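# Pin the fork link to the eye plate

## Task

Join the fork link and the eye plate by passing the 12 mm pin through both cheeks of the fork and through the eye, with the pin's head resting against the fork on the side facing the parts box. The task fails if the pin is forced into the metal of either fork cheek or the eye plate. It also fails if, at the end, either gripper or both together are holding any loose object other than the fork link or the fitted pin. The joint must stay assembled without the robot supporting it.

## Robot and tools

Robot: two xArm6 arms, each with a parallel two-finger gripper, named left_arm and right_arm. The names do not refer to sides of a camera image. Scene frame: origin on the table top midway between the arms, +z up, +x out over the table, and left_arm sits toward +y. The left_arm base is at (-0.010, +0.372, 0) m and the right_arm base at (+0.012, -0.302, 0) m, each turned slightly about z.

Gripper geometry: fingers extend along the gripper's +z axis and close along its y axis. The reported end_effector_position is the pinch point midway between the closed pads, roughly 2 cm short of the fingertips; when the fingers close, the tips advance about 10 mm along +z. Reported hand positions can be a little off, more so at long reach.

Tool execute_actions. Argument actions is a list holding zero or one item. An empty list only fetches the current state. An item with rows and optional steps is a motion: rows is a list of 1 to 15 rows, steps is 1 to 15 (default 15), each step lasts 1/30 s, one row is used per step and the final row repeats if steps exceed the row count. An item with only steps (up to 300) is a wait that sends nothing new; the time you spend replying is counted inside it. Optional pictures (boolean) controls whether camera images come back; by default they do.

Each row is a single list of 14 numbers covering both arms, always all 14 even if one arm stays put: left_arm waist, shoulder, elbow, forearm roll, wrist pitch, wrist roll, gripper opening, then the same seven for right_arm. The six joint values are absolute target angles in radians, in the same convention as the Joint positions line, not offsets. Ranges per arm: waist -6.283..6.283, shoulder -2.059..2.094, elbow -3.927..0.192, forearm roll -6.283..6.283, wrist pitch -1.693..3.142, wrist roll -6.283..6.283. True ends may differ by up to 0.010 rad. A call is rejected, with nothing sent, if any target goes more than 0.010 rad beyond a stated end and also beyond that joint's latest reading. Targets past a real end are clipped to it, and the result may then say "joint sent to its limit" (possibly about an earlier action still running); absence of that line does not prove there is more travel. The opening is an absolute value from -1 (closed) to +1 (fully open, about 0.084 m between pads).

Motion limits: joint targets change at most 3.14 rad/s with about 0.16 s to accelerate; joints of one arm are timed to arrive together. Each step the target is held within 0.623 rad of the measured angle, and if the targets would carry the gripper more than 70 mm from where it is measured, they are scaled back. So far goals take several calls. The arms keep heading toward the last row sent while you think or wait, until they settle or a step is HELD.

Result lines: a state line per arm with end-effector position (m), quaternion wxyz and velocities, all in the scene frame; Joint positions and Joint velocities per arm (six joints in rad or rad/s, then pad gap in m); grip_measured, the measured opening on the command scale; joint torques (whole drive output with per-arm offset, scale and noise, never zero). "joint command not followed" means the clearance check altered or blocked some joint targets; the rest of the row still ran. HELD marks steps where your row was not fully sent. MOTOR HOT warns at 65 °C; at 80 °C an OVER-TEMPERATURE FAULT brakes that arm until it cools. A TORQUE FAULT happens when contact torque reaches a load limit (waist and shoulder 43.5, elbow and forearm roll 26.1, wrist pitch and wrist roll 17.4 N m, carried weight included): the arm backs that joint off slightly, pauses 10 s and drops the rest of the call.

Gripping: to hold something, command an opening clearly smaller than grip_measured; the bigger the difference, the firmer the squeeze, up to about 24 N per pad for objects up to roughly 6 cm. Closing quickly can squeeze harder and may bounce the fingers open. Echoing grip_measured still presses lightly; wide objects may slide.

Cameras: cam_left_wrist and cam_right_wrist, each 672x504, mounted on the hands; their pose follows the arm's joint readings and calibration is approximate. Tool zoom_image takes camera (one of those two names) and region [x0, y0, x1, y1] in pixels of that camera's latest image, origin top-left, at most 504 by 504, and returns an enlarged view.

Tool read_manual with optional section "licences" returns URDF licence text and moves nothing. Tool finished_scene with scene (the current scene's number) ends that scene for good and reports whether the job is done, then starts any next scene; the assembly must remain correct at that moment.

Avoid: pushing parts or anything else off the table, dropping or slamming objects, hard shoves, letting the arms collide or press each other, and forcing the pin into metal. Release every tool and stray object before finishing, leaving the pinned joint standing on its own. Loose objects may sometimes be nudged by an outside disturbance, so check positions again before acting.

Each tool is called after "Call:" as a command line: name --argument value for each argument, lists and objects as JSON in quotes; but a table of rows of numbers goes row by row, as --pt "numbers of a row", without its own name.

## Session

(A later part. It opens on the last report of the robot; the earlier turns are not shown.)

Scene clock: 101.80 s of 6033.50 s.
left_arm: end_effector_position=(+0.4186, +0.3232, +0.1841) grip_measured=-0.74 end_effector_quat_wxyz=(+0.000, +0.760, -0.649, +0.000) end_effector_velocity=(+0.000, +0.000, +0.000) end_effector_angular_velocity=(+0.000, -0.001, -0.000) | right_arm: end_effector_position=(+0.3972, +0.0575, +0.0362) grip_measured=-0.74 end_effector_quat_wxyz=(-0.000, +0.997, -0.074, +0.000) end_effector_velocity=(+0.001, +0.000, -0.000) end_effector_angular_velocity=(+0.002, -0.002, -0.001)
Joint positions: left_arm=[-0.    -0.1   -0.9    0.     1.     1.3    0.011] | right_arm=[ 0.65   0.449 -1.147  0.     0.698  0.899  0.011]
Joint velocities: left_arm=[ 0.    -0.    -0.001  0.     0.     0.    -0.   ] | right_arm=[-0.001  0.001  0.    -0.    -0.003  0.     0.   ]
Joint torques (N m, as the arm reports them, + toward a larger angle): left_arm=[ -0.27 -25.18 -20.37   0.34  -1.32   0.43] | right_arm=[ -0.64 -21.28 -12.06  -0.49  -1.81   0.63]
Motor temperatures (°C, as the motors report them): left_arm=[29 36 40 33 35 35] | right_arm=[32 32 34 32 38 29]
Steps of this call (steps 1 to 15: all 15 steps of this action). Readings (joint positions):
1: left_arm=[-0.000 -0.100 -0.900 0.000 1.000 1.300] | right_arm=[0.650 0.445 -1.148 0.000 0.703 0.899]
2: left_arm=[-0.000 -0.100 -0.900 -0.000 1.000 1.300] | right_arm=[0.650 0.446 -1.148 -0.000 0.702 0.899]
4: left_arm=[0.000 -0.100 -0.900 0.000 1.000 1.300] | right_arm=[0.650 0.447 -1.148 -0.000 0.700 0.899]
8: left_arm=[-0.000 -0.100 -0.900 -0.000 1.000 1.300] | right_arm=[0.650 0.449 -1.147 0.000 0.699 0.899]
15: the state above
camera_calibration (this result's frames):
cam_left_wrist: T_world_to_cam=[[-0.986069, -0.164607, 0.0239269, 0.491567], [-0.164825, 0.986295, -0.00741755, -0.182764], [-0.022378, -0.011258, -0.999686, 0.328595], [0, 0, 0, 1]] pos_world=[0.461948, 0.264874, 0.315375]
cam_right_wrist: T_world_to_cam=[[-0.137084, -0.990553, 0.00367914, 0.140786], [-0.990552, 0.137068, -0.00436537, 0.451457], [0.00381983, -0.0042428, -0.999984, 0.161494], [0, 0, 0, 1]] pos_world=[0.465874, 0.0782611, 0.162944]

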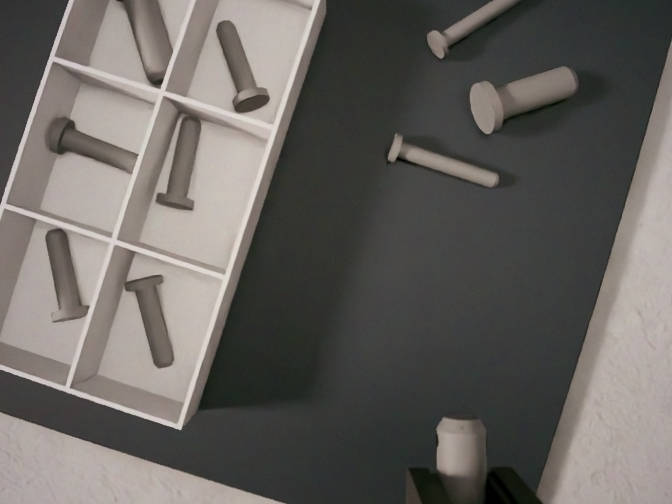

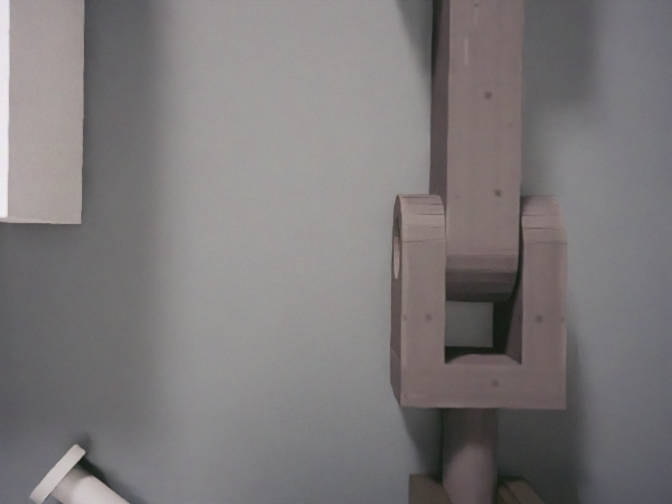

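Call:
execute_actions --actions '[{"rows":[[0.0,-0.1,-0.9,0,1.0,1.3,-1,0.6499,0.4491,-1.1473,0,0.6982,0.8989,-0.3]],"steps":10}]' --pictures false

Call:
execute_actions --actions '[{"rows":[[0.0,-0.1,-0.9,0,1.0,1.3,-1,0.6499,0.35,-1.172,0,0.822,0.8989,-0.3]]}]' --pictures false

Call:
execute_actions --actions '[{"rows":[[0.0,0.2,-1.23,-0.116,1.0,1.331,-1,0.3,0.0,-0.8,0,0.3,0.3,-0.3]]}]' --pictures false

Call:
execute_actions --actions '[{"steps":20}]' --pictures false

Call:
execute_actions --actions '[{"rows":[[0.0,0.2,-1.23,-0.116,1.0,1.331,-1,0.3,0.1,-0.6,0,-0.8,0,-0.3]]}]' --pictures false

Call:
execute_actions --actions '[{"steps":25}]' --pictures false

Call:
execute_actions --actions '[{"rows":[[-0.3664,0.2,-1.23,-0.116,1.0,1.331,-1,0.52,0.53,-0.184,0,-1.346,0,-0.3]]}]' --pictures false

Call:
execute_actions --actions '[{"steps":30}]' --pictures false

Call:
execute_actions --actions '[{"rows":[[-0.3664,0.43,-1.233,-0.116,0.778,1.331,-1,0.52,0.53,-0.184,0,-1.346,0,-0.3]]}]' --pictures false

Call:
execute_actions --actions '[{"rows":[[-0.3664,0.4947,-1.222,-0.116,0.7023,1.331,-1,0.52,0.53,-0.184,0,-1.346,0,-0.3]]}]' --pictures false

Call:
execute_actions --actions '[{"steps":20}]'

Call:
zoom_image --camera "cam_right_wrist" --region '[220, 160, 460, 340]'

Scene clock: 119.20 s of 6033.50 s.
left_arm: end_effector_position=(+0.4186, +0.3232, +0.1841) grip_measured=-0.74 end_effector_quat_wxyz=(+0.000, +0.760, -0.649, +0.000) end_effector_velocity=(-0.001, +0.000, -0.001) end_effector_angular_velocity=(+0.001, +0.002, -0.001) | right_arm: end_effector_position=(+0.3973, +0.0573, +0.0360) grip_measured=-0.32 end_effector_quat_wxyz=(+0.000, +0.997, -0.074, +0.000) end_effector_velocity=(+0.000, +0.000, +0.001) end_effector_angular_velocity=(+0.002, -0.002, -0.001)
Joint positions: left_arm=[ 0.    -0.1   -0.9    0.     1.     1.3    0.011] | right_arm=[ 0.65   0.449 -1.147 -0.     0.698  0.899  0.03 ]
Joint velocities: left_arm=[ 0.     0.     0.002  0.001  0.     0.001 -0.   ] | right_arm=[-0.    -0.002 -0.     0.001 -0.     0.     0.   ]
Joint torques (N m, as the arm reports them, + toward a larger angle): left_arm=[ -0.68 -25.82 -20.4    0.25  -1.25   0.43] | right_arm=[  0.03 -20.84 -11.67  -0.27  -1.51   0.63]
Motor temperatures (°C, as the motors report them): left_arm=[29 36 40 33 35 35] | right_arm=[32 32 34 32 38 29]
Steps of this call (steps 1 to 15: the robot went on to your last target; steps 16 to 90: nothing new was sent; then 14.07 s passed at rest; steps 91 to 100: all 10 steps of this action). Readings (joint positions):
91: left_arm=[-0.000 -0.100 -0.900 0.000 1.000 1.300] | right_arm=[0.650 0.449 -1.147 -0.000 0.698 0.899]
92: left_arm=[-0.000 -0.100 -0.900 -0.000 1.000 1.300] | right_arm=[0.650 0.449 -1.147 -0.000 0.698 0.899]
94: left_arm=[-0.000 -0.100 -0.900 -0.000 1.000 1.300] | right_arm=[0.649 0.449 -1.147 -0.000 0.698 0.899]
98: left_arm=[-0.000 -0.100 -0.900 -0.000 1.000 1.300] | right_arm=[0.650 0.449 -1.147 -0.000 0.698 0.899]
100: the state above

Scene clock: 119.70 s of 6033.50 s.
left_arm: end_effector_position=(+0.4186, +0.3232, +0.1841) grip_measured=-0.74 end_effector_quat_wxyz=(+0.000, +0.760, -0.649, +0.000) end_effector_velocity=(-0.000, +0.000, -0.000) end_effector_angular_velocity=(-0.000, +0.001, +0.001) | right_arm: end_effector_position=(+0.3967, +0.0570, +0.0862) grip_measured=-0.32 end_effector_quat_wxyz=(+0.001, +0.997, -0.074, -0.001) end_effector_velocity=(+0.004, +0.003, +0.013) end_effector_angular_velocity=(+0.011, -0.012, -0.001)
Joint positions: left_arm=[ 0.    -0.1   -0.9    0.     1.     1.3    0.011] | right_arm=[ 0.65   0.352 -1.17   0.     0.821  0.899  0.03 ]
Joint velocities: left_arm=[ 0. -0.  0. -0.  0. -0. -0.] | right_arm=[-0.001 -0.016 -0.014 -0.     0.013 -0.    -0.   ]
Joint torques (N m, as the arm reports them, + toward a larger angle): left_arm=[ -0.4  -25.65 -20.15   0.33  -1.31   0.26] | right_arm=[ -0.28 -20.66 -12.48  -0.32  -1.58   0.6 ]
Motor temperatures (°C, as the motors report them): left_arm=[29 36 40 33 35 35] | right_arm=[32 32 34 32 38 29]
Steps of this call (steps 1 to 15: all 15 steps of this action). Readings (joint positions):
1: left_arm=[-0.000 -0.100 -0.900 -0.000 1.000 1.300] | right_arm=[0.650 0.449 -1.147 -0.000 0.699 0.899]
2: left_arm=[0.000 -0.100 -0.900 0.000 1.000 1.300] | right_arm=[0.650 0.446 -1.148 -0.000 0.704 0.899]
4: left_arm=[0.000 -0.100 -0.900 -0.000 1.000 1.300] | right_arm=[0.650 0.420 -1.151 0.000 0.744 0.899]
8: left_arm=[0.000 -0.100 -0.900 -0.000 1.000 1.300] | right_arm=[0.650 0.359 -1.175 -0.000 0.802 0.899]
15: the state above

Scene clock: 120.20 s of 6033.50 s.
left_arm: end_effector_position=(+0.5088, +0.2936, +0.1773) grip_measured=-0.74 end_effector_quat_wxyz=(+0.031, +0.769, -0.637, +0.039) end_effector_velocity=(+0.031, -0.009, +0.013) end_effector_angular_velocity=(-0.032, -0.042, +0.008) | right_arm: end_effector_position=(+0.4924, -0.0523, +0.1606) grip_measured=-0.32 end_effector_quat_wxyz=(-0.085, +0.981, +0.021, +0.172) end_effector_velocity=(+0.161, -0.310, +0.191) end_effector_angular_velocity=(+0.058, -1.009, +0.372)
Joint positions: left_arm=[-0.     0.192 -1.221 -0.113  1.     1.33   0.011] | right_arm=[ 0.379  0.079 -0.885  0.     0.418  0.436  0.03 ]
Joint velocities: left_arm=[ 0.001  0.056 -0.1   -0.032  0.     0.009 -0.   ] | right_arm=[-0.645 -0.651  0.686  0.    -0.957 -1.098  0.   ]
Joint torques (N m, as the arm reports them, + toward a larger angle): left_arm=[ -0.51 -34.99 -19.9    0.39  -1.25   0.26] | right_arm=[  0.54 -16.03 -13.07  -0.25  -2.02   0.65]
Motor temperatures (°C, as the motors report them): left_arm=[29 36 40 33 35 35] | right_arm=[32 32 34 32 38 29]
Steps of this call (steps 1 to 15: all 15 steps of this action). Readings (joint positions):
1: left_arm=[0.000 -0.100 -0.900 -0.000 1.000 1.300] | right_arm=[0.650 0.352 -1.171 0.000 0.821 0.898]
2: left_arm=[0.000 -0.096 -0.904 -0.002 1.000 1.301] | right_arm=[0.648 0.349 -1.168 0.000 0.816 0.893]
4: left_arm=[0.000 -0.059 -0.947 -0.017 1.001 1.305] | right_arm=[0.625 0.326 -1.140 0.000 0.778 0.849]
8: left_arm=[-0.000 0.101 -1.122 -0.077 0.999 1.321] | right_arm=[0.532 0.233 -1.047 0.000 0.646 0.698]
15: the state above

Scene clock: 120.87 s of 6033.50 s.
left_arm: end_effector_position=(+0.5114, +0.2927, +0.1772) grip_measured=-0.74 end_effector_quat_wxyz=(+0.032, +0.769, -0.637, +0.040) end_effector_velocity=(+0.000, -0.000, -0.000) end_effector_angular_velocity=(+0.000, -0.000, -0.002) | right_arm: end_effector_position=(+0.5093, -0.0912, +0.1841) grip_measured=-0.32 end_effector_quat_wxyz=(-0.085, +0.968, +0.049, +0.232) end_effector_velocity=(+0.001, -0.002, +0.001) end_effector_angular_velocity=(+0.001, -0.003, -0.002)
Joint positions: left_arm=[ 0.     0.2   -1.23  -0.116  1.     1.331  0.011] | right_arm=[ 0.3   0.   -0.8  -0.    0.3   0.3   0.03]
Joint velocities: left_arm=[ 0.     0.001 -0.001  0.    -0.     0.002 -0.   ] | right_arm=[-0.004 -0.003  0.001  0.    -0.002 -0.002 -0.   ]
Joint torques (N m, as the arm reports them, + toward a larger angle): left_arm=[ -0.06 -34.82 -20.67   0.29  -1.33   0.4 ] | right_arm=[ -0.03 -15.09 -12.92  -0.35  -2.2    0.64]
Motor temperatures (°C, as the motors report them): left_arm=[29 36 40 33 35 35] | right_arm=[32 32 34 32 38 29]
Steps of this call (steps 1 to 20: the robot went on to your last target). Readings (joint positions):
1: left_arm=[0.000 0.194 -1.223 -0.114 1.000 1.330] | right_arm=[0.358 0.058 -0.862 0.000 0.388 0.401]
2: left_arm=[0.000 0.195 -1.225 -0.114 1.000 1.331] | right_arm=[0.340 0.040 -0.844 0.000 0.362 0.371]
4: left_arm=[0.000 0.197 -1.227 -0.115 1.000 1.331] | right_arm=[0.318 0.018 -0.821 0.000 0.330 0.335]
8: left_arm=[0.000 0.199 -1.229 -0.116 1.000 1.331] | right_arm=[0.305 0.005 -0.805 -0.000 0.308 0.308]
20: the state above

Scene clock: 121.37 s of 6033.50 s.
left_arm: end_effector_position=(+0.5114, +0.2927, +0.1772) grip_measured=-0.74 end_effector_quat_wxyz=(+0.032, +0.769, -0.637, +0.040) end_effector_velocity=(+0.000, +0.000, +0.000) end_effector_angular_velocity=(+0.000, -0.001, -0.000) | right_arm: end_effector_position=(+0.5438, -0.0767, +0.2485) grip_measured=-0.32 end_effector_quat_wxyz=(-0.113, +0.831, +0.158, +0.522) end_effector_velocity=(+0.039, +0.017, +0.410) end_effector_angular_velocity=(+0.484, -1.665, +0.099)
Joint positions: left_arm=[ 0.     0.2   -1.23  -0.116  1.     1.331  0.011] | right_arm=[ 0.3    0.092 -0.617  0.    -0.602  0.026  0.03 ]
Joint velocities: left_arm=[ 0.    -0.    -0.001  0.    -0.     0.    -0.   ] | right_arm=[ 0.001  0.041  0.101 -0.    -1.864 -0.226  0.   ]
Joint torques (N m, as the arm reports them, + toward a larger angle): left_arm=[ -0.35 -35.26 -20.36  -0.04  -1.37   0.17] | right_arm=[ -0.04 -14.41  -9.85  -0.23  -1.17   0.71]
Motor temperatures (°C, as the motors report them): left_arm=[29 36 40 33 35 35] | right_arm=[32 32 34 32 38 29]
Steps of this call (steps 1 to 15: all 15 steps of this action). Readings (joint positions):
1: left_arm=[0.000 0.200 -1.230 -0.116 1.000 1.331] | right_arm=[0.300 0.000 -0.800 -0.000 0.300 0.300]
2: left_arm=[0.000 0.200 -1.230 -0.116 1.000 1.331] | right_arm=[0.300 0.001 -0.799 -0.000 0.294 0.297]
4: left_arm=[0.000 0.200 -1.230 -0.116 1.000 1.331] | right_arm=[0.300 0.007 -0.786 -0.000 0.249 0.276]
8: left_arm=[0.000 0.200 -1.230 -0.116 1.000 1.331] | right_arm=[0.300 0.048 -0.704 -0.000 -0.020 0.156]
15: the state above

Scene clock: 122.20 s of 6033.50 s.
left_arm: end_effector_position=(+0.5114, +0.2927, +0.1772) grip_measured=-0.74 end_effector_quat_wxyz=(+0.032, +0.769, -0.637, +0.040) end_effector_velocity=(-0.000, -0.000, -0.000) end_effector_angular_velocity=(+0.000, +0.001, +0.000) | right_arm: end_effector_position=(+0.5425, -0.0773, +0.2873) grip_measured=-0.32 end_effector_quat_wxyz=(-0.121, +0.780, +0.159, +0.593) end_effector_velocity=(-0.000, +0.001, -0.001) end_effector_angular_velocity=(-0.001, +0.002, +0.001)
Joint positions: left_arm=[-0.     0.2   -1.23  -0.116  1.     1.331  0.011] | right_arm=[ 0.3   0.1  -0.6  -0.   -0.8   0.    0.03]
Joint velocities: left_arm=[-0.    -0.     0.     0.     0.    -0.001 -0.   ] | right_arm=[ 0.001  0.002  0.     0.    -0.    -0.     0.   ]
Joint torques (N m, as the arm reports them, + toward a larger angle): left_arm=[ -0.21 -34.67 -20.69   0.09  -1.37   0.17] | right_arm=[ -0.3  -14.76 -10.58  -0.24  -2.06   0.69]
Motor temperatures (°C, as the motors report them): left_arm=[29 36 40 33 35 35] | right_arm=[32 32 34 32 38 29]
Steps of this call (steps 1 to 25: the robot went on to your last target). Readings (joint positions):
1: left_arm=[0.000 0.200 -1.230 -0.116 1.000 1.331] | right_arm=[0.300 0.093 -0.614 -0.000 -0.658 0.019]
2: left_arm=[0.000 0.200 -1.230 -0.116 1.000 1.331] | right_arm=[0.300 0.095 -0.610 -0.000 -0.701 0.013]
4: left_arm=[-0.000 0.200 -1.230 -0.116 1.000 1.331] | right_arm=[0.300 0.097 -0.605 -0.000 -0.752 0.006]
8: left_arm=[-0.000 0.200 -1.230 -0.116 1.000 1.331] | right_arm=[0.300 0.099 -0.601 -0.000 -0.788 0.002]
25: the state above

Scene clock: 122.70 s of 6033.50 s.
left_arm: end_effector_position=(+0.4586, +0.1302, +0.1772) grip_measured=-0.74 end_effector_quat_wxyz=(+0.038, +0.656, -0.753, +0.035) end_effector_velocity=(-0.126, -0.241, -0.001) end_effector_angular_velocity=(-0.000, +0.006, -0.515) | right_arm: end_effector_position=(+0.4350, -0.0562, +0.1361) grip_measured=-0.32 end_effector_quat_wxyz=(-0.139, +0.816, +0.220, +0.516) end_effector_velocity=(-0.312, -0.006, -0.299) end_effector_angular_velocity=(-0.214, +0.368, +0.311)
Joint positions: left_arm=[-0.326  0.2   -1.23  -0.116  1.     1.331  0.011] | right_arm=[ 0.426  0.346 -0.362 -0.    -1.111 -0.     0.03 ]
Joint velocities: left_arm=[-0.515 -0.001  0.003 -0.003  0.003  0.001  0.   ] | right_arm=[ 0.31   0.609  0.587 -0.    -0.77  -0.001 -0.   ]
Joint torques (N m, as the arm reports them, + toward a larger angle): left_arm=[  9.85 -35.07 -20.42   0.33  -1.5    0.18] | right_arm=[  0.19 -13.7   -5.4   -0.1   -2.28   0.69]
Motor temperatures (°C, as the motors report them): left_arm=[29 36 40 33 35 35] | right_arm=[32 32 34 32 38 29]
Steps of this call (steps 1 to 15: all 15 steps of this action). Readings (joint positions):
1: left_arm=[-0.000 0.200 -1.230 -0.116 1.000 1.331] | right_arm=[0.300 0.100 -0.600 0.000 -0.800 0.000]
2: left_arm=[-0.004 0.200 -1.230 -0.116 1.000 1.331] | right_arm=[0.302 0.103 -0.598 0.000 -0.806 0.000]
4: left_arm=[-0.039 0.200 -1.230 -0.116 1.000 1.331] | right_arm=[0.316 0.129 -0.573 0.000 -0.845 0.000]
8: left_arm=[-0.151 0.200 -1.230 -0.116 1.000 1.331] | right_arm=[0.356 0.209 -0.495 -0.000 -0.938 0.000]
15: the state above

Scene clock: 123.70 s of 6033.50 s.
left_arm: end_effector_position=(+0.4485, +0.1114, +0.1772) grip_measured=-0.74 end_effector_quat_wxyz=(+0.039, +0.640, -0.766, +0.034) end_effector_velocity=(-0.000, -0.000, -0.000) end_effector_angular_velocity=(+0.000, +0.000, +0.001) | right_arm: end_effector_position=(+0.3367, -0.0699, +0.0651) grip_measured=-0.32 end_effector_quat_wxyz=(-0.147, +0.836, +0.268, +0.457) end_effector_velocity=(-0.001, -0.000, -0.001) end_effector_angular_velocity=(-0.002, +0.003, +0.001)
Joint positions: left_arm=[-0.366  0.2   -1.23  -0.116  1.     1.331  0.011] | right_arm=[ 0.52   0.53  -0.184  0.    -1.346  0.     0.03 ]
Joint velocities: left_arm=[-0.     0.     0.     0.    -0.    -0.001 -0.   ] | right_arm=[ 0.001  0.002  0.001  0.     0.001  0.    -0.   ]
Joint torques (N m, as the arm reports them, + toward a larger angle): left_arm=[ -0.17 -35.16 -20.21   0.5   -1.15   0.29] | right_arm=[ -0.19 -11.74  -1.26  -0.07  -2.35   0.64]
Motor temperatures (°C, as the motors report them): left_arm=[29 36 40 33 35 35] | right_arm=[32 32 33 32 38 29]
Steps of this call (steps 1 to 30: the robot went on to your last target). Readings (joint positions):
1: left_arm=[-0.340 0.200 -1.230 -0.116 1.000 1.331] | right_arm=[0.436 0.366 -0.342 -0.000 -1.137 -0.000]
2: left_arm=[-0.348 0.200 -1.230 -0.116 1.000 1.331] | right_arm=[0.447 0.387 -0.322 -0.000 -1.164 -0.000]
4: left_arm=[-0.357 0.200 -1.230 -0.116 1.000 1.331] | right_arm=[0.468 0.429 -0.282 -0.000 -1.217 -0.000]
8: left_arm=[-0.363 0.200 -1.230 -0.116 1.000 1.331] | right_arm=[0.506 0.503 -0.209 -0.000 -1.309 -0.000]
30: the state above
All arms were judged still, so your last target was given up. Only a new action makes them travel on or press farther. Fingers that are still opening or closing keep moving.

Scene clock: 124.20 s of 6033.50 s.
left_arm: end_effector_position=(+0.4722, +0.1051, +0.0756) grip_measured=-0.74 end_effector_quat_wxyz=(+0.032, +0.648, -0.760, +0.029) end_effector_velocity=(+0.027, -0.012, +0.009) end_effector_angular_velocity=(-0.035, -0.078, +0.006) | right_arm: end_effector_position=(+0.3366, -0.0699, +0.0650) grip_measured=-0.32 end_effector_quat_wxyz=(-0.147, +0.836, +0.268, +0.456) end_effector_velocity=(-0.000, +0.000, -0.000) end_effector_angular_velocity=(-0.000, +0.001, +0.000)
Joint positions: left_arm=[-0.366  0.424 -1.234 -0.116  0.784  1.331  0.011] | right_arm=[ 0.52   0.53  -0.184 -0.    -1.346  0.     0.03 ]
Joint velocities: left_arm=[ 0.     0.019 -0.037 -0.001 -0.069  0.001 -0.   ] | right_arm=[ 0.  0.  0. -0.  0.  0. -0.]
Joint torques (N m, as the arm reports them, + toward a larger angle): left_arm=[ -0.35 -38.59 -18.23   0.59  -1.13   0.25] | right_arm=[ -0.35 -11.84  -1.12  -0.19  -2.34   0.63]
Motor temperatures (°C, as the motors report them): left_arm=[29 36 40 33 35 35] | right_arm=[32 32 33 32 38 29]
Steps of this call (steps 1 to 15: all 15 steps of this action). Readings (joint positions):
1: left_arm=[-0.366 0.200 -1.230 -0.116 1.000 1.331] | right_arm=[0.520 0.530 -0.184 0.000 -1.346 0.000]
2: left_arm=[-0.366 0.204 -1.231 -0.116 0.995 1.331] | right_arm=[0.520 0.530 -0.184 0.000 -1.346 0.000]
4: left_arm=[-0.366 0.239 -1.237 -0.116 0.954 1.331] | right_arm=[0.520 0.530 -0.184 0.000 -1.346 0.000]
8: left_arm=[-0.366 0.361 -1.229 -0.116 0.849 1.331] | right_arm=[0.520 0.530 -0.184 0.000 -1.346 0.000]
15: the state above

Scene clock: 124.70 s of 6033.50 s.
left_arm: end_effector_position=(+0.4740, +0.1067, +0.0401) grip_measured=-0.74 end_effector_quat_wxyz=(+0.029, +0.651, -0.758, +0.028) end_effector_velocity=(-0.007, +0.003, -0.012) end_effector_angular_velocity=(+0.009, +0.018, +0.001) | right_arm: end_effector_position=(+0.3366, -0.0699, +0.0650) grip_measured=-0.32 end_effector_quat_wxyz=(-0.147, +0.836, +0.268, +0.456) end_effector_velocity=(+0.000, -0.000, -0.000) end_effector_angular_velocity=(-0.000, +0.000, -0.000)
Joint positions: left_arm=[-0.366  0.493 -1.223 -0.116  0.703  1.331  0.011] | right_arm=[ 0.52   0.53  -0.184  0.    -1.346  0.     0.03 ]
Joint velocities: left_arm=[-0.     0.014  0.013 -0.001 -0.006  0.    -0.   ] | right_arm=[-0.001  0.001  0.    -0.    -0.    -0.    -0.   ]
Joint torques (N m, as the arm reports them, + toward a larger angle): left_arm=[ -0.21 -40.17 -18.05   0.3   -1.26   0.3 ] | right_arm=[  0.02 -12.03  -1.34   0.    -2.41   0.59]
Motor temperatures (°C, as the motors report them): left_arm=[29 36 40 33 35 35] | right_arm=[32 32 33 32 38 29]
Steps of this call (steps 1 to 15: all 15 steps of this action). Readings (joint positions):
1: left_arm=[-0.366 0.425 -1.235 -0.116 0.781 1.331] | right_arm=[0.520 0.530 -0.184 0.000 -1.346 -0.000]
2: left_arm=[-0.366 0.428 -1.235 -0.116 0.775 1.331] | right_arm=[0.520 0.530 -0.184 0.000 -1.346 0.000]
4: left_arm=[-0.366 0.452 -1.234 -0.116 0.743 1.331] | right_arm=[0.520 0.530 -0.184 0.000 -1.346 -0.000]
8: left_arm=[-0.366 0.490 -1.219 -0.116 0.713 1.331] | right_arm=[0.520 0.530 -0.184 0.000 -1.346 -0.000]
15: the state above

Scene clock: 125.37 s of 6033.50 s.
left_arm: end_effector_position=(+0.4733, +0.1071, +0.0387) grip_measured=-0.74 end_effector_quat_wxyz=(+0.029, +0.651, -0.758, +0.027) end_effector_velocity=(-0.001, +0.000, -0.001) end_effector_angular_velocity=(+0.002, +0.001, -0.002) | right_arm: end_effector_position=(+0.3366, -0.0699, +0.0650) grip_measured=-0.32 end_effector_quat_wxyz=(-0.147, +0.836, +0.268, +0.456) end_effector_velocity=(+0.000, -0.001, -0.001) end_effector_angular_velocity=(-0.001, +0.002, -0.002)
Joint positions: left_arm=[-0.366  0.495 -1.222 -0.116  0.702  1.331  0.011] | right_arm=[ 0.52   0.53  -0.184 -0.    -1.346  0.     0.03 ]
Joint velocities: left_arm=[-0.     0.     0.001  0.002  0.    -0.     0.   ] | right_arm=[-0.002  0.     0.     0.     0.002  0.     0.   ]
Joint torques (N m, as the arm reports them, + toward a larger angle): left_arm=[ -0.18 -39.93 -18.11   0.28  -1.31   0.43] | right_arm=[ -0.04 -11.85  -1.28  -0.03  -2.25   0.64]
Motor temperatures (°C, as the motors report them): left_arm=[29 36 40 33 35 35] | right_arm=[32 32 33 32 38 29]
Steps of this call (steps 1 to 15: the robot went on to your last target; steps 16 to 20: nothing new was sent). Readings (joint positions):
1: left_arm=[-0.366 0.493 -1.223 -0.116 0.703 1.331] | right_arm=[0.520 0.530 -0.184 0.000 -1.346 -0.000]
2: left_arm=[-0.366 0.494 -1.222 -0.116 0.703 1.331] | right_arm=[0.520 0.530 -0.184 -0.000 -1.346 0.000]
4: left_arm=[-0.366 0.494 -1.222 -0.116 0.703 1.331] | right_arm=[0.520 0.530 -0.184 -0.000 -1.346 0.000]
8: left_arm=[-0.366 0.494 -1.222 -0.116 0.702 1.331] | right_arm=[0.520 0.530 -0.184 -0.000 -1.346 -0.000]
20: the state above
All arms were judged still, so your last target was given up. Only a new action makes them travel on or press farther. Fingers that are still opening or closing keep moving.
camera_calibration (this result's frames):
cam_left_wrist: T_world_to_cam=[[-0.989102, 0.145613, 0.0217799, 0.481652], [0.14321, 0.985835, -0.0872977, -0.104331], [-0.0341831, -0.0832272, -0.995944, 0.19514], [0, 0, 0, 1]] pos_world=[0.498015, 0.0489588, 0.17475]
cam_right_wrist: T_world_to_cam=[[0.58374, -0.811869, 0.0107954, -0.224491], [-0.430499, -0.32075, -0.843676, 0.243023], [0.688417, 0.48784, -0.536744, -0.0361906], [0, 0, 0, 1]] pos_world=[0.26058, -0.0866523, 0.188031]

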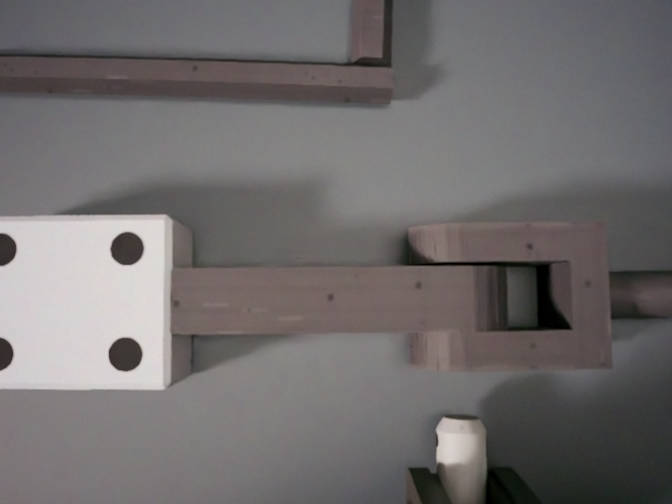

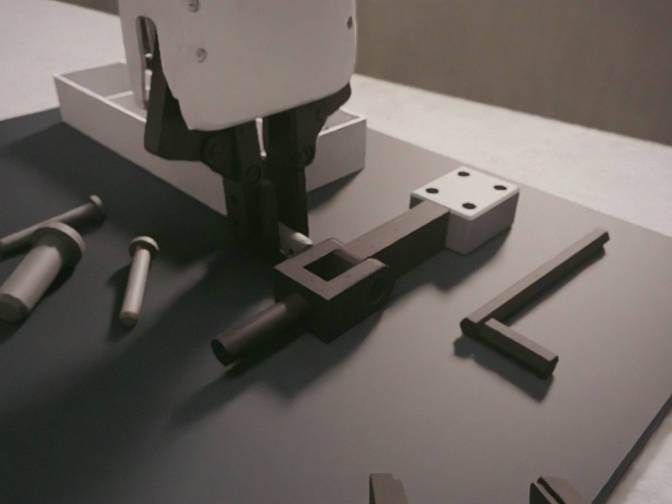

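Region (220, 160, 460, 340) of cam_right_wrist's 672x504 image, scaled by 2.100, with more detail than that image has; it fills the top 378 rows of this view, and the rest is white.

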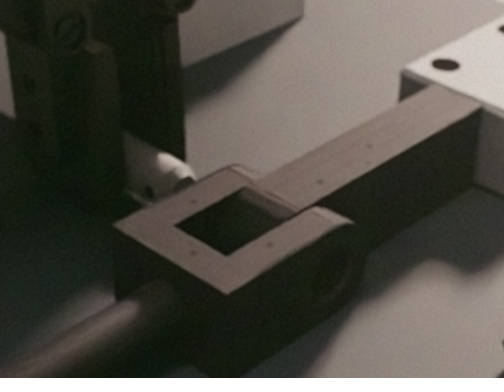

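Call:
execute_actions --actions '[{"rows":[[-0.3845,0.5078,-1.2435,-0.116,0.7107,1.3128,-1,0.52,0.53,-0.184,0,-1.346,0,-0.3]]}]' --pictures false

Call:
execute_actions --actions '[{"steps":10}]'

Call:
zoom_image --camera "cam_left_wrist" --region '[380, 340, 560, 475]'

Scene clock: 133.90 s of 6033.50 s.
left_arm: end_effector_position=(+0.4724, +0.0961, +0.0387) grip_measured=-0.74 end_effector_quat_wxyz=(+0.030, +0.650, -0.758, +0.027) end_effector_velocity=(-0.000, -0.001, -0.000) end_effector_angular_velocity=(-0.000, +0.000, -0.001) | right_arm: end_effector_position=(+0.3366, -0.0699, +0.0650) grip_measured=-0.32 end_effector_quat_wxyz=(-0.147, +0.836, +0.268, +0.456) end_effector_velocity=(+0.000, -0.000, +0.000) end_effector_angular_velocity=(-0.000, -0.000, -0.001)
Joint positions: left_arm=[-0.384  0.508 -1.243 -0.116  0.711  1.313  0.011] | right_arm=[ 0.52   0.53  -0.184 -0.    -1.346 -0.     0.03 ]
Joint velocities: left_arm=[-0.002  0.001 -0.002 -0.     0.001 -0.001 -0.   ] | right_arm=[-0.001 -0.001  0.     0.     0.001 -0.     0.   ]
Joint torques (N m, as the arm reports them, + toward a larger angle): left_arm=[ -0.58 -39.98 -18.13   0.41  -1.31   0.27] | right_arm=[ -0.22 -11.79  -1.07  -0.03  -2.37   0.61]
Motor temperatures (°C, as the motors report them): left_arm=[29 37 40 33 35 35] | right_arm=[32 32 32 32 38 29]
Steps of this call (steps 1 to 90: nothing new was sent; then 5.03 s passed at rest; steps 91 to 105: all 15 steps of this action). Readings (joint positions):
91: left_arm=[-0.367 0.495 -1.222 -0.116 0.702 1.331] | right_arm=[0.520 0.530 -0.184 -0.000 -1.346 -0.000]
92: left_arm=[-0.368 0.497 -1.225 -0.116 0.704 1.328] | right_arm=[0.520 0.530 -0.184 0.000 -1.346 0.000]
94: left_arm=[-0.377 0.502 -1.235 -0.116 0.707 1.320] | right_arm=[0.520 0.530 -0.184 -0.000 -1.346 -0.000]
98: left_arm=[-0.383 0.507 -1.242 -0.116 0.710 1.315] | right_arm=[0.520 0.530 -0.184 -0.000 -1.346 -0.000]
105: the state above

Scene clock: 134.23 s of 6033.50 s.
left_arm: end_effector_position=(+0.4723, +0.0960, +0.0387) grip_measured=-0.74 end_effector_quat_wxyz=(+0.030, +0.650, -0.758, +0.027) end_effector_velocity=(-0.000, -0.000, -0.000) end_effector_angular_velocity=(-0.000, +0.001, -0.000) | right_arm: end_effector_position=(+0.3366, -0.0699, +0.0650) grip_measured=-0.32 end_effector_quat_wxyz=(-0.147, +0.836, +0.268, +0.456) end_effector_velocity=(+0.000, -0.001, -0.001) end_effector_angular_velocity=(-0.001, +0.001, -0.001)
Joint positions: left_arm=[-0.384  0.508 -1.243 -0.116  0.711  1.313  0.011] | right_arm=[ 0.52   0.53  -0.184 -0.    -1.346  0.     0.03 ]
Joint velocities: left_arm=[-0.     0.     0.001 -0.001  0.     0.001 -0.   ] | right_arm=[-0.001  0.001  0.     0.    -0.    -0.    -0.   ]
Joint torques (N m, as the arm reports them, + toward a larger angle): left_arm=[ -0.12 -40.68 -18.48   0.17  -1.55   0.28] | right_arm=[ -0.23 -11.98  -1.15  -0.1   -2.26   0.65]
Motor temperatures (°C, as the motors report them): left_arm=[29 37 40 33 35 35] | right_arm=[32 32 32 32 38 29]
Steps of this call (steps 1 to 10: the robot went on to your last target). Readings (joint positions):
1: left_arm=[-0.384 0.508 -1.243 -0.116 0.711 1.313] | right_arm=[0.520 0.530 -0.184 0.000 -1.346 -0.000]
2: left_arm=[-0.384 0.508 -1.243 -0.116 0.711 1.313] | right_arm=[0.520 0.530 -0.184 0.000 -1.346 -0.000]
4: left_arm=[-0.384 0.508 -1.243 -0.116 0.711 1.313] | right_arm=[0.520 0.530 -0.184 -0.000 -1.346 -0.000]
8: left_arm=[-0.384 0.508 -1.243 -0.116 0.711 1.313] | right_arm=[0.520 0.530 -0.184 -0.000 -1.346 -0.000]
10: the state above
camera_calibration (this result's frames):
cam_left_wrist: T_world_to_cam=[[-0.988977, 0.1462, 0.0234613, 0.482188], [0.143629, 0.985711, -0.0880054, -0.0934202], [-0.0359925, -0.0836656, -0.995844, 0.195078], [0, 0, 0, 1]] pos_world=[0.497312, 0.037911, 0.174733]
cam_right_wrist: T_world_to_cam=[[0.58374, -0.811869, 0.0107955, -0.224491], [-0.430499, -0.32075, -0.843676, 0.243023], [0.688417, 0.48784, -0.536744, -0.0361906], [0, 0, 0, 1]] pos_world=[0.26058, -0.0866523, 0.188031]

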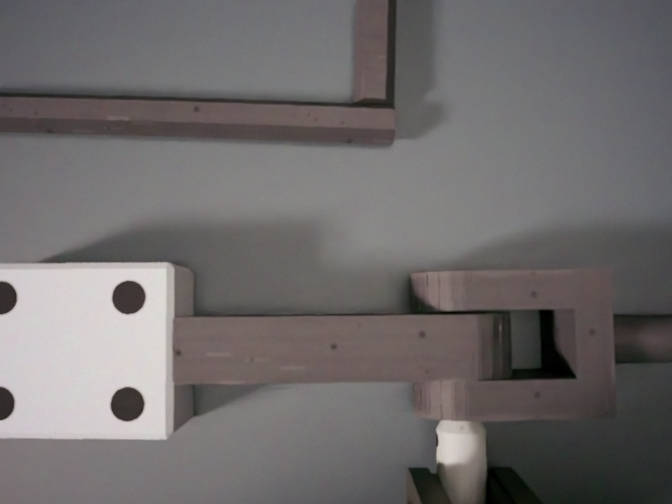

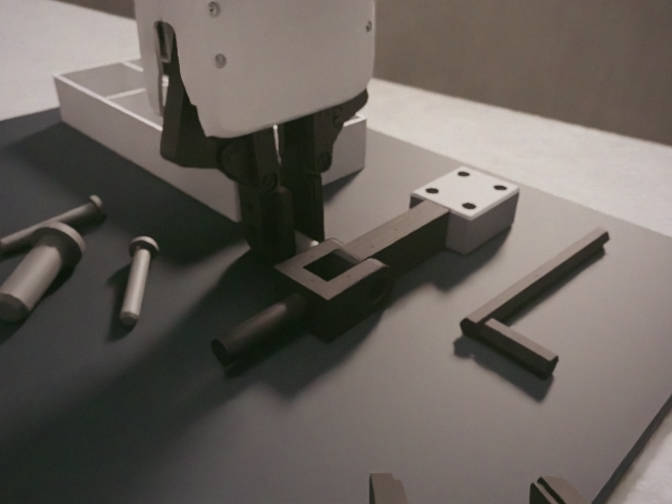

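Region (380, 340, 560, 475) of cam_left_wrist's 672x504 image, scaled by 2.800, with more detail than that image has; it fills the top 378 rows of this view, and the rest is white.

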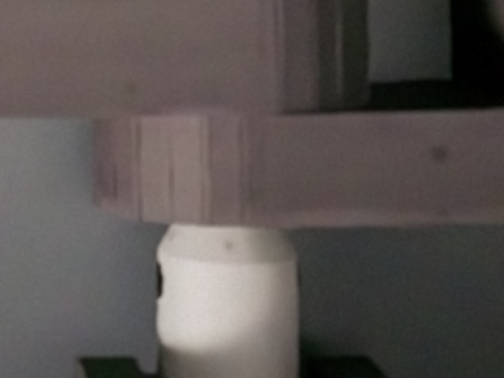

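Call:
execute_actions --actions '[{"rows":[[-0.3914,0.5112,-1.249,-0.116,0.7128,1.3059,-1,0.52,0.53,-0.184,0,-1.346,0,-0.3]]}]' --pictures false

Call:
execute_actions --actions '[{"rows":[[-0.3939,0.5127,-1.2516,-0.116,0.7138,1.3034,-1,0.52,0.53,-0.184,0,-1.346,0,-0.3]]}]' --pictures false

Scene clock: 140.70 s of 6033.50 s.
left_arm: end_effector_position=(+0.4714, +0.0921, +0.0386) grip_measured=-0.74 end_effector_quat_wxyz=(+0.031, +0.650, -0.759, +0.026) end_effector_velocity=(-0.001, -0.000, -0.000) end_effector_angular_velocity=(-0.000, +0.001, +0.001) | right_arm: end_effector_position=(+0.3366, -0.0699, +0.0650) grip_measured=-0.32 end_effector_quat_wxyz=(-0.147, +0.836, +0.268, +0.456) end_effector_velocity=(-0.000, +0.000, -0.000) end_effector_angular_velocity=(+0.000, +0.000, +0.000)
Joint positions: left_arm=[-0.391  0.511 -1.249 -0.116  0.713  1.306  0.011] | right_arm=[ 0.52   0.53  -0.184  0.    -1.346 -0.     0.03 ]
Joint velocities: left_arm=[-0.001  0.     0.001 -0.001  0.    -0.    -0.   ] | right_arm=[ 0.001  0.    -0.     0.    -0.001  0.001 -0.   ]
Joint torques (N m, as the arm reports them, + toward a larger angle): left_arm=[ -0.45 -40.26 -18.21   0.37  -1.44   0.38] | right_arm=[ -0.06 -11.74  -1.15   0.02  -2.2    0.59]
Motor temperatures (°C, as the motors report them): left_arm=[29 37 40 33 35 35] | right_arm=[32 32 32 32 38 29]
Steps of this call (steps 1 to 15: the robot went on to your last target; steps 16 to 90: nothing new was sent; then 2.97 s passed at rest; steps 91 to 105: all 15 steps of this action). Readings (joint positions):
91: left_arm=[-0.385 0.508 -1.244 -0.116 0.711 1.313] | right_arm=[0.520 0.530 -0.184 0.000 -1.346 -0.000]
92: left_arm=[-0.385 0.508 -1.245 -0.116 0.711 1.311] | right_arm=[0.520 0.530 -0.184 0.000 -1.346 -0.000]
94: left_arm=[-0.389 0.510 -1.247 -0.116 0.712 1.309] | right_arm=[0.520 0.530 -0.184 0.000 -1.346 -0.000]
98: left_arm=[-0.391 0.511 -1.249 -0.116 0.713 1.307] | right_arm=[0.520 0.530 -0.184 0.000 -1.346 -0.000]
105: the state above

Scene clock: 141.20 s of 6033.50 s.
left_arm: end_effector_position=(+0.4713, +0.0908, +0.0387) grip_measured=-0.74 end_effector_quat_wxyz=(+0.031, +0.650, -0.758, +0.026) end_effector_velocity=(+0.000, -0.000, +0.000) end_effector_angular_velocity=(-0.000, -0.001, +0.000) | right_arm: end_effector_position=(+0.3366, -0.0699, +0.0650) grip_measured=-0.32 end_effector_quat_wxyz=(-0.147, +0.836, +0.268, +0.456) end_effector_velocity=(+0.000, -0.000, -0.000) end_effector_angular_velocity=(-0.001, +0.001, -0.001)
Joint positions: left_arm=[-0.394  0.513 -1.251 -0.116  0.714  1.303  0.011] | right_arm=[ 0.52   0.53  -0.184  0.    -1.346 -0.     0.03 ]
Joint velocities: left_arm=[-0.     0.    -0.001  0.    -0.    -0.001  0.   ] | right_arm=[-0.001  0.    -0.    -0.     0.001  0.     0.   ]
Joint torques (N m, as the arm reports them, + toward a larger angle): left_arm=[ -1.87 -40.15 -18.74  -0.09  -1.7    0.4 ] | right_arm=[ -0.07 -11.92  -1.14  -0.05  -2.35   0.64]
Motor temperatures (°C, as the motors report them): left_arm=[29 37 40 33 35 35] | right_arm=[32 32 32 32 38 29]
Steps of this call (steps 1 to 15: all 15 steps of this action). Readings (joint positions):
1: left_arm=[-0.391 0.511 -1.249 -0.116 0.713 1.306] | right_arm=[0.520 0.530 -0.184 0.000 -1.346 -0.000]
2: left_arm=[-0.392 0.511 -1.249 -0.116 0.713 1.305] | right_arm=[0.520 0.530 -0.184 0.000 -1.346 0.000]
4: left_arm=[-0.393 0.512 -1.251 -0.116 0.713 1.304] | right_arm=[0.520 0.530 -0.184 0.000 -1.346 -0.000]
8: left_arm=[-0.393 0.512 -1.251 -0.116 0.714 1.304] | right_arm=[0.520 0.530 -0.184 0.000 -1.346 -0.000]
15: the state above

Call:
execute_actions --actions '[{"rows":[[-0.3939,0.5139,-1.2514,-0.116,0.7124,1.3034,-1,0.52,0.53,-0.184,0,-1.346,0,-0.3]]}]' --pictures false

Call:
execute_actions --actions '[{"rows":[[-0.3956,0.5149,-1.2531,-0.116,0.7131,1.3017,-1,0.52,0.53,-0.184,0,-1.346,0,-0.3]]}]' --pictures false

Scene clock: 145.90 s of 6033.50 s.
left_arm: end_effector_position=(+0.4714, +0.0905, +0.0383) grip_measured=-0.74 end_effector_quat_wxyz=(+0.031, +0.650, -0.759, +0.027) end_effector_velocity=(-0.000, +0.000, -0.001) end_effector_angular_velocity=(+0.001, -0.000, -0.001) | right_arm: end_effector_position=(+0.3366, -0.0699, +0.0650) grip_measured=-0.32 end_effector_quat_wxyz=(-0.147, +0.836, +0.268, +0.456) end_effector_velocity=(-0.000, +0.000, +0.000) end_effector_angular_velocity=(+0.000, -0.000, +0.000)
Joint positions: left_arm=[-0.394  0.514 -1.252 -0.116  0.712  1.303  0.011] | right_arm=[ 0.52   0.53  -0.184  0.    -1.346 -0.     0.03 ]
Joint velocities: left_arm=[ 0.     0.001  0.001  0.001 -0.001 -0.     0.   ] | right_arm=[ 0.001 -0.    -0.     0.    -0.     0.    -0.   ]
Joint torques (N m, as the arm reports them, + toward a larger angle): left_arm=[  0.25 -37.82 -17.63   0.72  -1.49   0.36] | right_arm=[ -0.29 -11.94  -1.31  -0.04  -2.37   0.73]
Motor temperatures (°C, as the motors report them): left_arm=[29 37 40 33 35 35] | right_arm=[32 32 32 32 38 29]
Steps of this call (steps 1 to 15: the robot went on to your last target; steps 16 to 90: nothing new was sent; then 1.20 s passed at rest; steps 91 to 105: all 15 steps of this action). Readings (joint positions):
91: left_arm=[-0.394 0.513 -1.252 -0.116 0.714 1.303] | right_arm=[0.520 0.530 -0.184 -0.000 -1.346 -0.000]
92: left_arm=[-0.394 0.513 -1.252 -0.116 0.714 1.303] | right_arm=[0.520 0.530 -0.184 -0.000 -1.346 0.000]
94: left_arm=[-0.394 0.513 -1.252 -0.116 0.713 1.303] | right_arm=[0.520 0.530 -0.184 -0.000 -1.346 0.000]
98: left_arm=[-0.394 0.513 -1.252 -0.116 0.713 1.303] | right_arm=[0.520 0.530 -0.184 -0.000 -1.346 -0.000]
105: the state above

Scene clock: 146.40 s of 6033.50 s.
left_arm: end_effector_position=(+0.4712, +0.0896, +0.0382) grip_measured=-0.74 end_effector_quat_wxyz=(+0.031, +0.650, -0.758, +0.027) end_effector_velocity=(-0.000, +0.000, -0.001) end_effector_angular_velocity=(+0.001, +0.001, -0.002) | right_arm: end_effector_position=(+0.3366, -0.0699, +0.0650) grip_measured=-0.32 end_effector_quat_wxyz=(-0.147, +0.836, +0.268, +0.456) end_effector_velocity=(-0.000, +0.000, -0.000) end_effector_angular_velocity=(+0.000, +0.001, +0.001)
Joint positions: left_arm=[-0.395  0.515 -1.253 -0.116  0.713  1.302  0.011] | right_arm=[ 0.52   0.53  -0.184  0.    -1.346  0.     0.03 ]
Joint velocities: left_arm=[-0.001  0.001  0.001  0.001 -0.     0.     0.   ] | right_arm=[ 0.001  0.001 -0.     0.    -0.001  0.001 -0.   ]
Joint torques (N m, as the arm reports them, + toward a larger angle): left_arm=[ -1.33 -36.64 -17.07   0.37  -1.31   0.21] | right_arm=[ -0.23 -11.92  -1.1    0.17  -2.24   0.64]
Motor temperatures (°C, as the motors report them): left_arm=[29 37 40 33 35 35] | right_arm=[32 32 32 32 38 29]
Steps of this call (steps 1 to 15: all 15 steps of this action). Readings (joint positions):
1: left_arm=[-0.394 0.514 -1.252 -0.116 0.712 1.303] | right_arm=[0.520 0.530 -0.184 0.000 -1.346 0.000]
2: left_arm=[-0.394 0.514 -1.252 -0.116 0.713 1.303] | right_arm=[0.520 0.530 -0.184 0.000 -1.346 -0.000]
4: left_arm=[-0.394 0.514 -1.253 -0.116 0.713 1.302] | right_arm=[0.520 0.530 -0.184 -0.000 -1.346 0.000]
8: left_arm=[-0.395 0.515 -1.253 -0.116 0.713 1.302] | right_arm=[0.520 0.530 -0.184 0.000 -1.346 -0.000]
15: the state above

Call:
execute_actions --actions '[{"rows":[[-0.4014,0.5172,-1.2594,-0.116,0.7172,1.2959,-1,0.52,0.53,-0.184,0,-1.346,0,-0.3]]}]' --pictures false

Call:
execute_actions --actions '[{"rows":[[-0.4064,0.5204,-1.2647,-0.116,0.7192,1.2909,-1,0.52,0.53,-0.184,0,-1.346,0,-0.3]]}]' --pictures false

Call:
execute_actions --actions '[{"rows":[[-0.4097,0.5226,-1.2682,-0.116,0.7205,1.2876,-1,0.52,0.53,-0.184,0,-1.346,0,-0.3]]}]'

Scene clock: 152.63 s of 6033.50 s.
left_arm: end_effector_position=(+0.4703, +0.0861, +0.0385) grip_measured=-0.74 end_effector_quat_wxyz=(+0.031, +0.650, -0.759, +0.026) end_effector_velocity=(+0.000, -0.001, +0.001) end_effector_angular_velocity=(-0.001, -0.001, +0.000) | right_arm: end_effector_position=(+0.3366, -0.0699, +0.0650) grip_measured=-0.32 end_effector_quat_wxyz=(-0.147, +0.836, +0.268, +0.456) end_effector_velocity=(+0.000, +0.000, +0.000) end_effector_angular_velocity=(+0.001, -0.001, -0.000)
Joint positions: left_arm=[-0.401  0.518 -1.259 -0.116  0.717  1.296  0.011] | right_arm=[ 0.52   0.53  -0.184 -0.    -1.346 -0.     0.03 ]
Joint velocities: left_arm=[-0.001 -0.    -0.002 -0.     0.001 -0.001 -0.   ] | right_arm=[ 0.    -0.    -0.     0.    -0.001  0.    -0.   ]
Joint torques (N m, as the arm reports them, + toward a larger angle): left_arm=[ -1.23 -37.65 -16.62   0.15  -0.98   0.49] | right_arm=[ -0.1  -11.92  -1.21   0.03  -2.34   0.62]
Motor temperatures (°C, as the motors report them): left_arm=[29 37 40 33 35 35] | right_arm=[32 32 31 32 38 29]
Steps of this call (steps 1 to 15: the robot went on to your last target; steps 16 to 90: nothing new was sent; then 2.73 s passed at rest; steps 91 to 105: all 15 steps of this action). Readings (joint positions):
91: left_arm=[-0.396 0.515 -1.253 -0.116 0.713 1.302] | right_arm=[0.520 0.530 -0.184 0.000 -1.346 0.000]
92: left_arm=[-0.396 0.515 -1.254 -0.116 0.714 1.300] | right_arm=[0.520 0.530 -0.184 -0.000 -1.346 -0.000]
94: left_arm=[-0.399 0.517 -1.257 -0.116 0.715 1.298] | right_arm=[0.520 0.530 -0.184 -0.000 -1.346 0.000]
98: left_arm=[-0.401 0.518 -1.259 -0.116 0.717 1.296] | right_arm=[0.520 0.530 -0.184 0.000 -1.346 -0.000]
105: the state above

Scene clock: 153.13 s of 6033.50 s.
left_arm: end_effector_position=(+0.4699, +0.0833, +0.0386) grip_measured=-0.74 end_effector_quat_wxyz=(+0.031, +0.650, -0.759, +0.026) end_effector_velocity=(+0.000, -0.001, +0.000) end_effector_angular_velocity=(-0.001, -0.001, -0.001) | right_arm: end_effector_position=(+0.3366, -0.0699, +0.0650) grip_measured=-0.32 end_effector_quat_wxyz=(-0.147, +0.836, +0.268, +0.456) end_effector_velocity=(-0.001, +0.001, -0.000) end_effector_angular_velocity=(-0.000, +0.001, +0.002)
Joint positions: left_arm=[-0.406  0.52  -1.264 -0.116  0.719  1.291  0.011] | right_arm=[ 0.52   0.53  -0.184  0.    -1.346  0.     0.03 ]
Joint velocities: left_arm=[-0.001  0.    -0.001 -0.    -0.     0.    -0.   ] | right_arm=[ 0.002  0.001 -0.    -0.     0.     0.     0.   ]
Joint torques (N m, as the arm reports them, + toward a larger angle): left_arm=[ -2.51 -38.85 -17.37  -0.13  -1.06   0.28] | right_arm=[ -0.28 -12.05  -1.34  -0.03  -2.22   0.66]
Motor temperatures (°C, as the motors report them): left_arm=[29 37 40 33 35 35] | right_arm=[32 32 31 32 38 29]
Steps of this call (steps 1 to 15: all 15 steps of this action). Readings (joint positions):
1: left_arm=[-0.401 0.518 -1.259 -0.116 0.717 1.296] | right_arm=[0.520 0.530 -0.184 -0.000 -1.346 -0.000]
2: left_arm=[-0.402 0.518 -1.260 -0.116 0.718 1.295] | right_arm=[0.520 0.530 -0.184 0.000 -1.346 0.000]
4: left_arm=[-0.404 0.519 -1.262 -0.116 0.718 1.293] | right_arm=[0.520 0.530 -0.184 -0.000 -1.346 -0.000]
8: left_arm=[-0.406 0.520 -1.264 -0.116 0.719 1.291] | right_arm=[0.520 0.530 -0.184 -0.000 -1.346 -0.000]
15: the state above

Scene clock: 153.63 s of 6033.50 s.
left_arm: end_effector_position=(+0.4698, +0.0817, +0.0387) grip_measured=-0.74 end_effector_quat_wxyz=(+0.031, +0.650, -0.758, +0.026) end_effector_velocity=(+0.000, -0.001, +0.001) end_effector_angular_velocity=(-0.001, -0.001, -0.000) | right_arm: end_effector_position=(+0.3366, -0.0699, +0.0650) grip_measured=-0.32 end_effector_quat_wxyz=(-0.147, +0.836, +0.268, +0.456) end_effector_velocity=(+0.001, -0.001, +0.000) end_effector_angular_velocity=(+0.001, -0.001, -0.002)
Joint positions: left_arm=[-0.409  0.522 -1.268 -0.116  0.721  1.288  0.011] | right_arm=[ 0.52   0.53  -0.184 -0.    -1.346 -0.     0.03 ]
Joint velocities: left_arm=[-0.001  0.    -0.002 -0.    -0.    -0.001  0.   ] | right_arm=[-0.002 -0.    -0.     0.    -0.001 -0.     0.   ]
Joint torques (N m, as the arm reports them, + toward a larger angle): left_arm=[ -7.69 -37.48 -18.63  -1.24  -1.98   0.28] | right_arm=[ -0.26 -11.83  -1.09  -0.11  -2.29   0.56]
Motor temperatures (°C, as the motors report them): left_arm=[29 37 40 33 35 35] | right_arm=[32 32 31 32 38 29]
Steps of this call (steps 1 to 15: all 15 steps of this action). Readings (joint positions):
1: left_arm=[-0.406 0.521 -1.265 -0.116 0.719 1.291] | right_arm=[0.520 0.530 -0.184 0.000 -1.346 0.000]
2: left_arm=[-0.407 0.521 -1.265 -0.116 0.720 1.290] | right_arm=[0.520 0.530 -0.184 -0.000 -1.346 -0.000]
4: left_arm=[-0.407 0.522 -1.266 -0.116 0.721 1.289] | right_arm=[0.520 0.530 -0.184 0.000 -1.346 0.000]
8: left_arm=[-0.408 0.522 -1.267 -0.116 0.721 1.288] | right_arm=[0.520 0.530 -0.184 0.000 -1.346 0.000]
15: the state above
camera_calibration (this result's frames):
cam_left_wrist: T_world_to_cam=[[-0.988893, 0.14629, 0.026263, 0.481557], [0.143471, 0.985701, -0.0883693, -0.078894], [-0.038815, -0.0836198, -0.995741, 0.195122], [0, 0, 0, 1]] pos_world=[0.495101, 0.023635, 0.174672]
cam_right_wrist: T_world_to_cam=[[0.58374, -0.811869, 0.0107955, -0.224491], [-0.430499, -0.320751, -0.843676, 0.243023], [0.688417, 0.48784, -0.536744, -0.0361905], [0, 0, 0, 1]] pos_world=[0.26058, -0.0866523, 0.188031]

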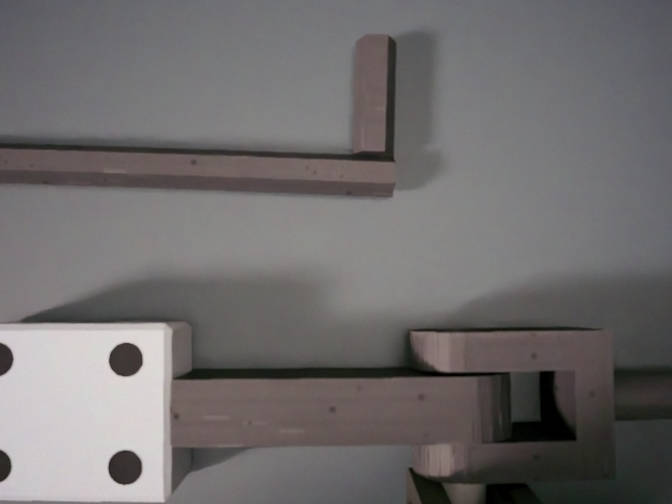

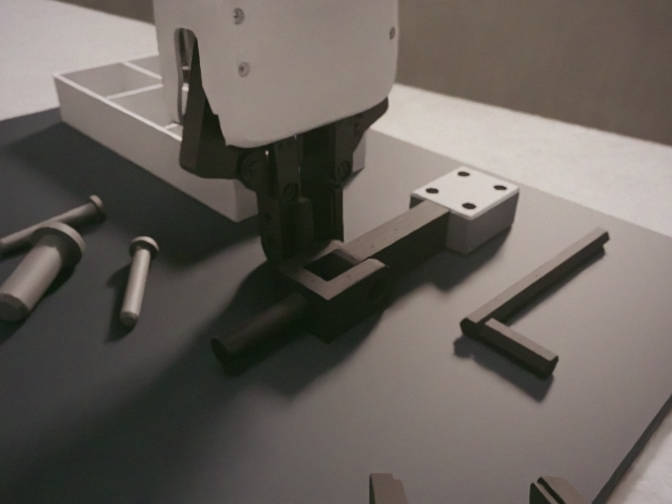

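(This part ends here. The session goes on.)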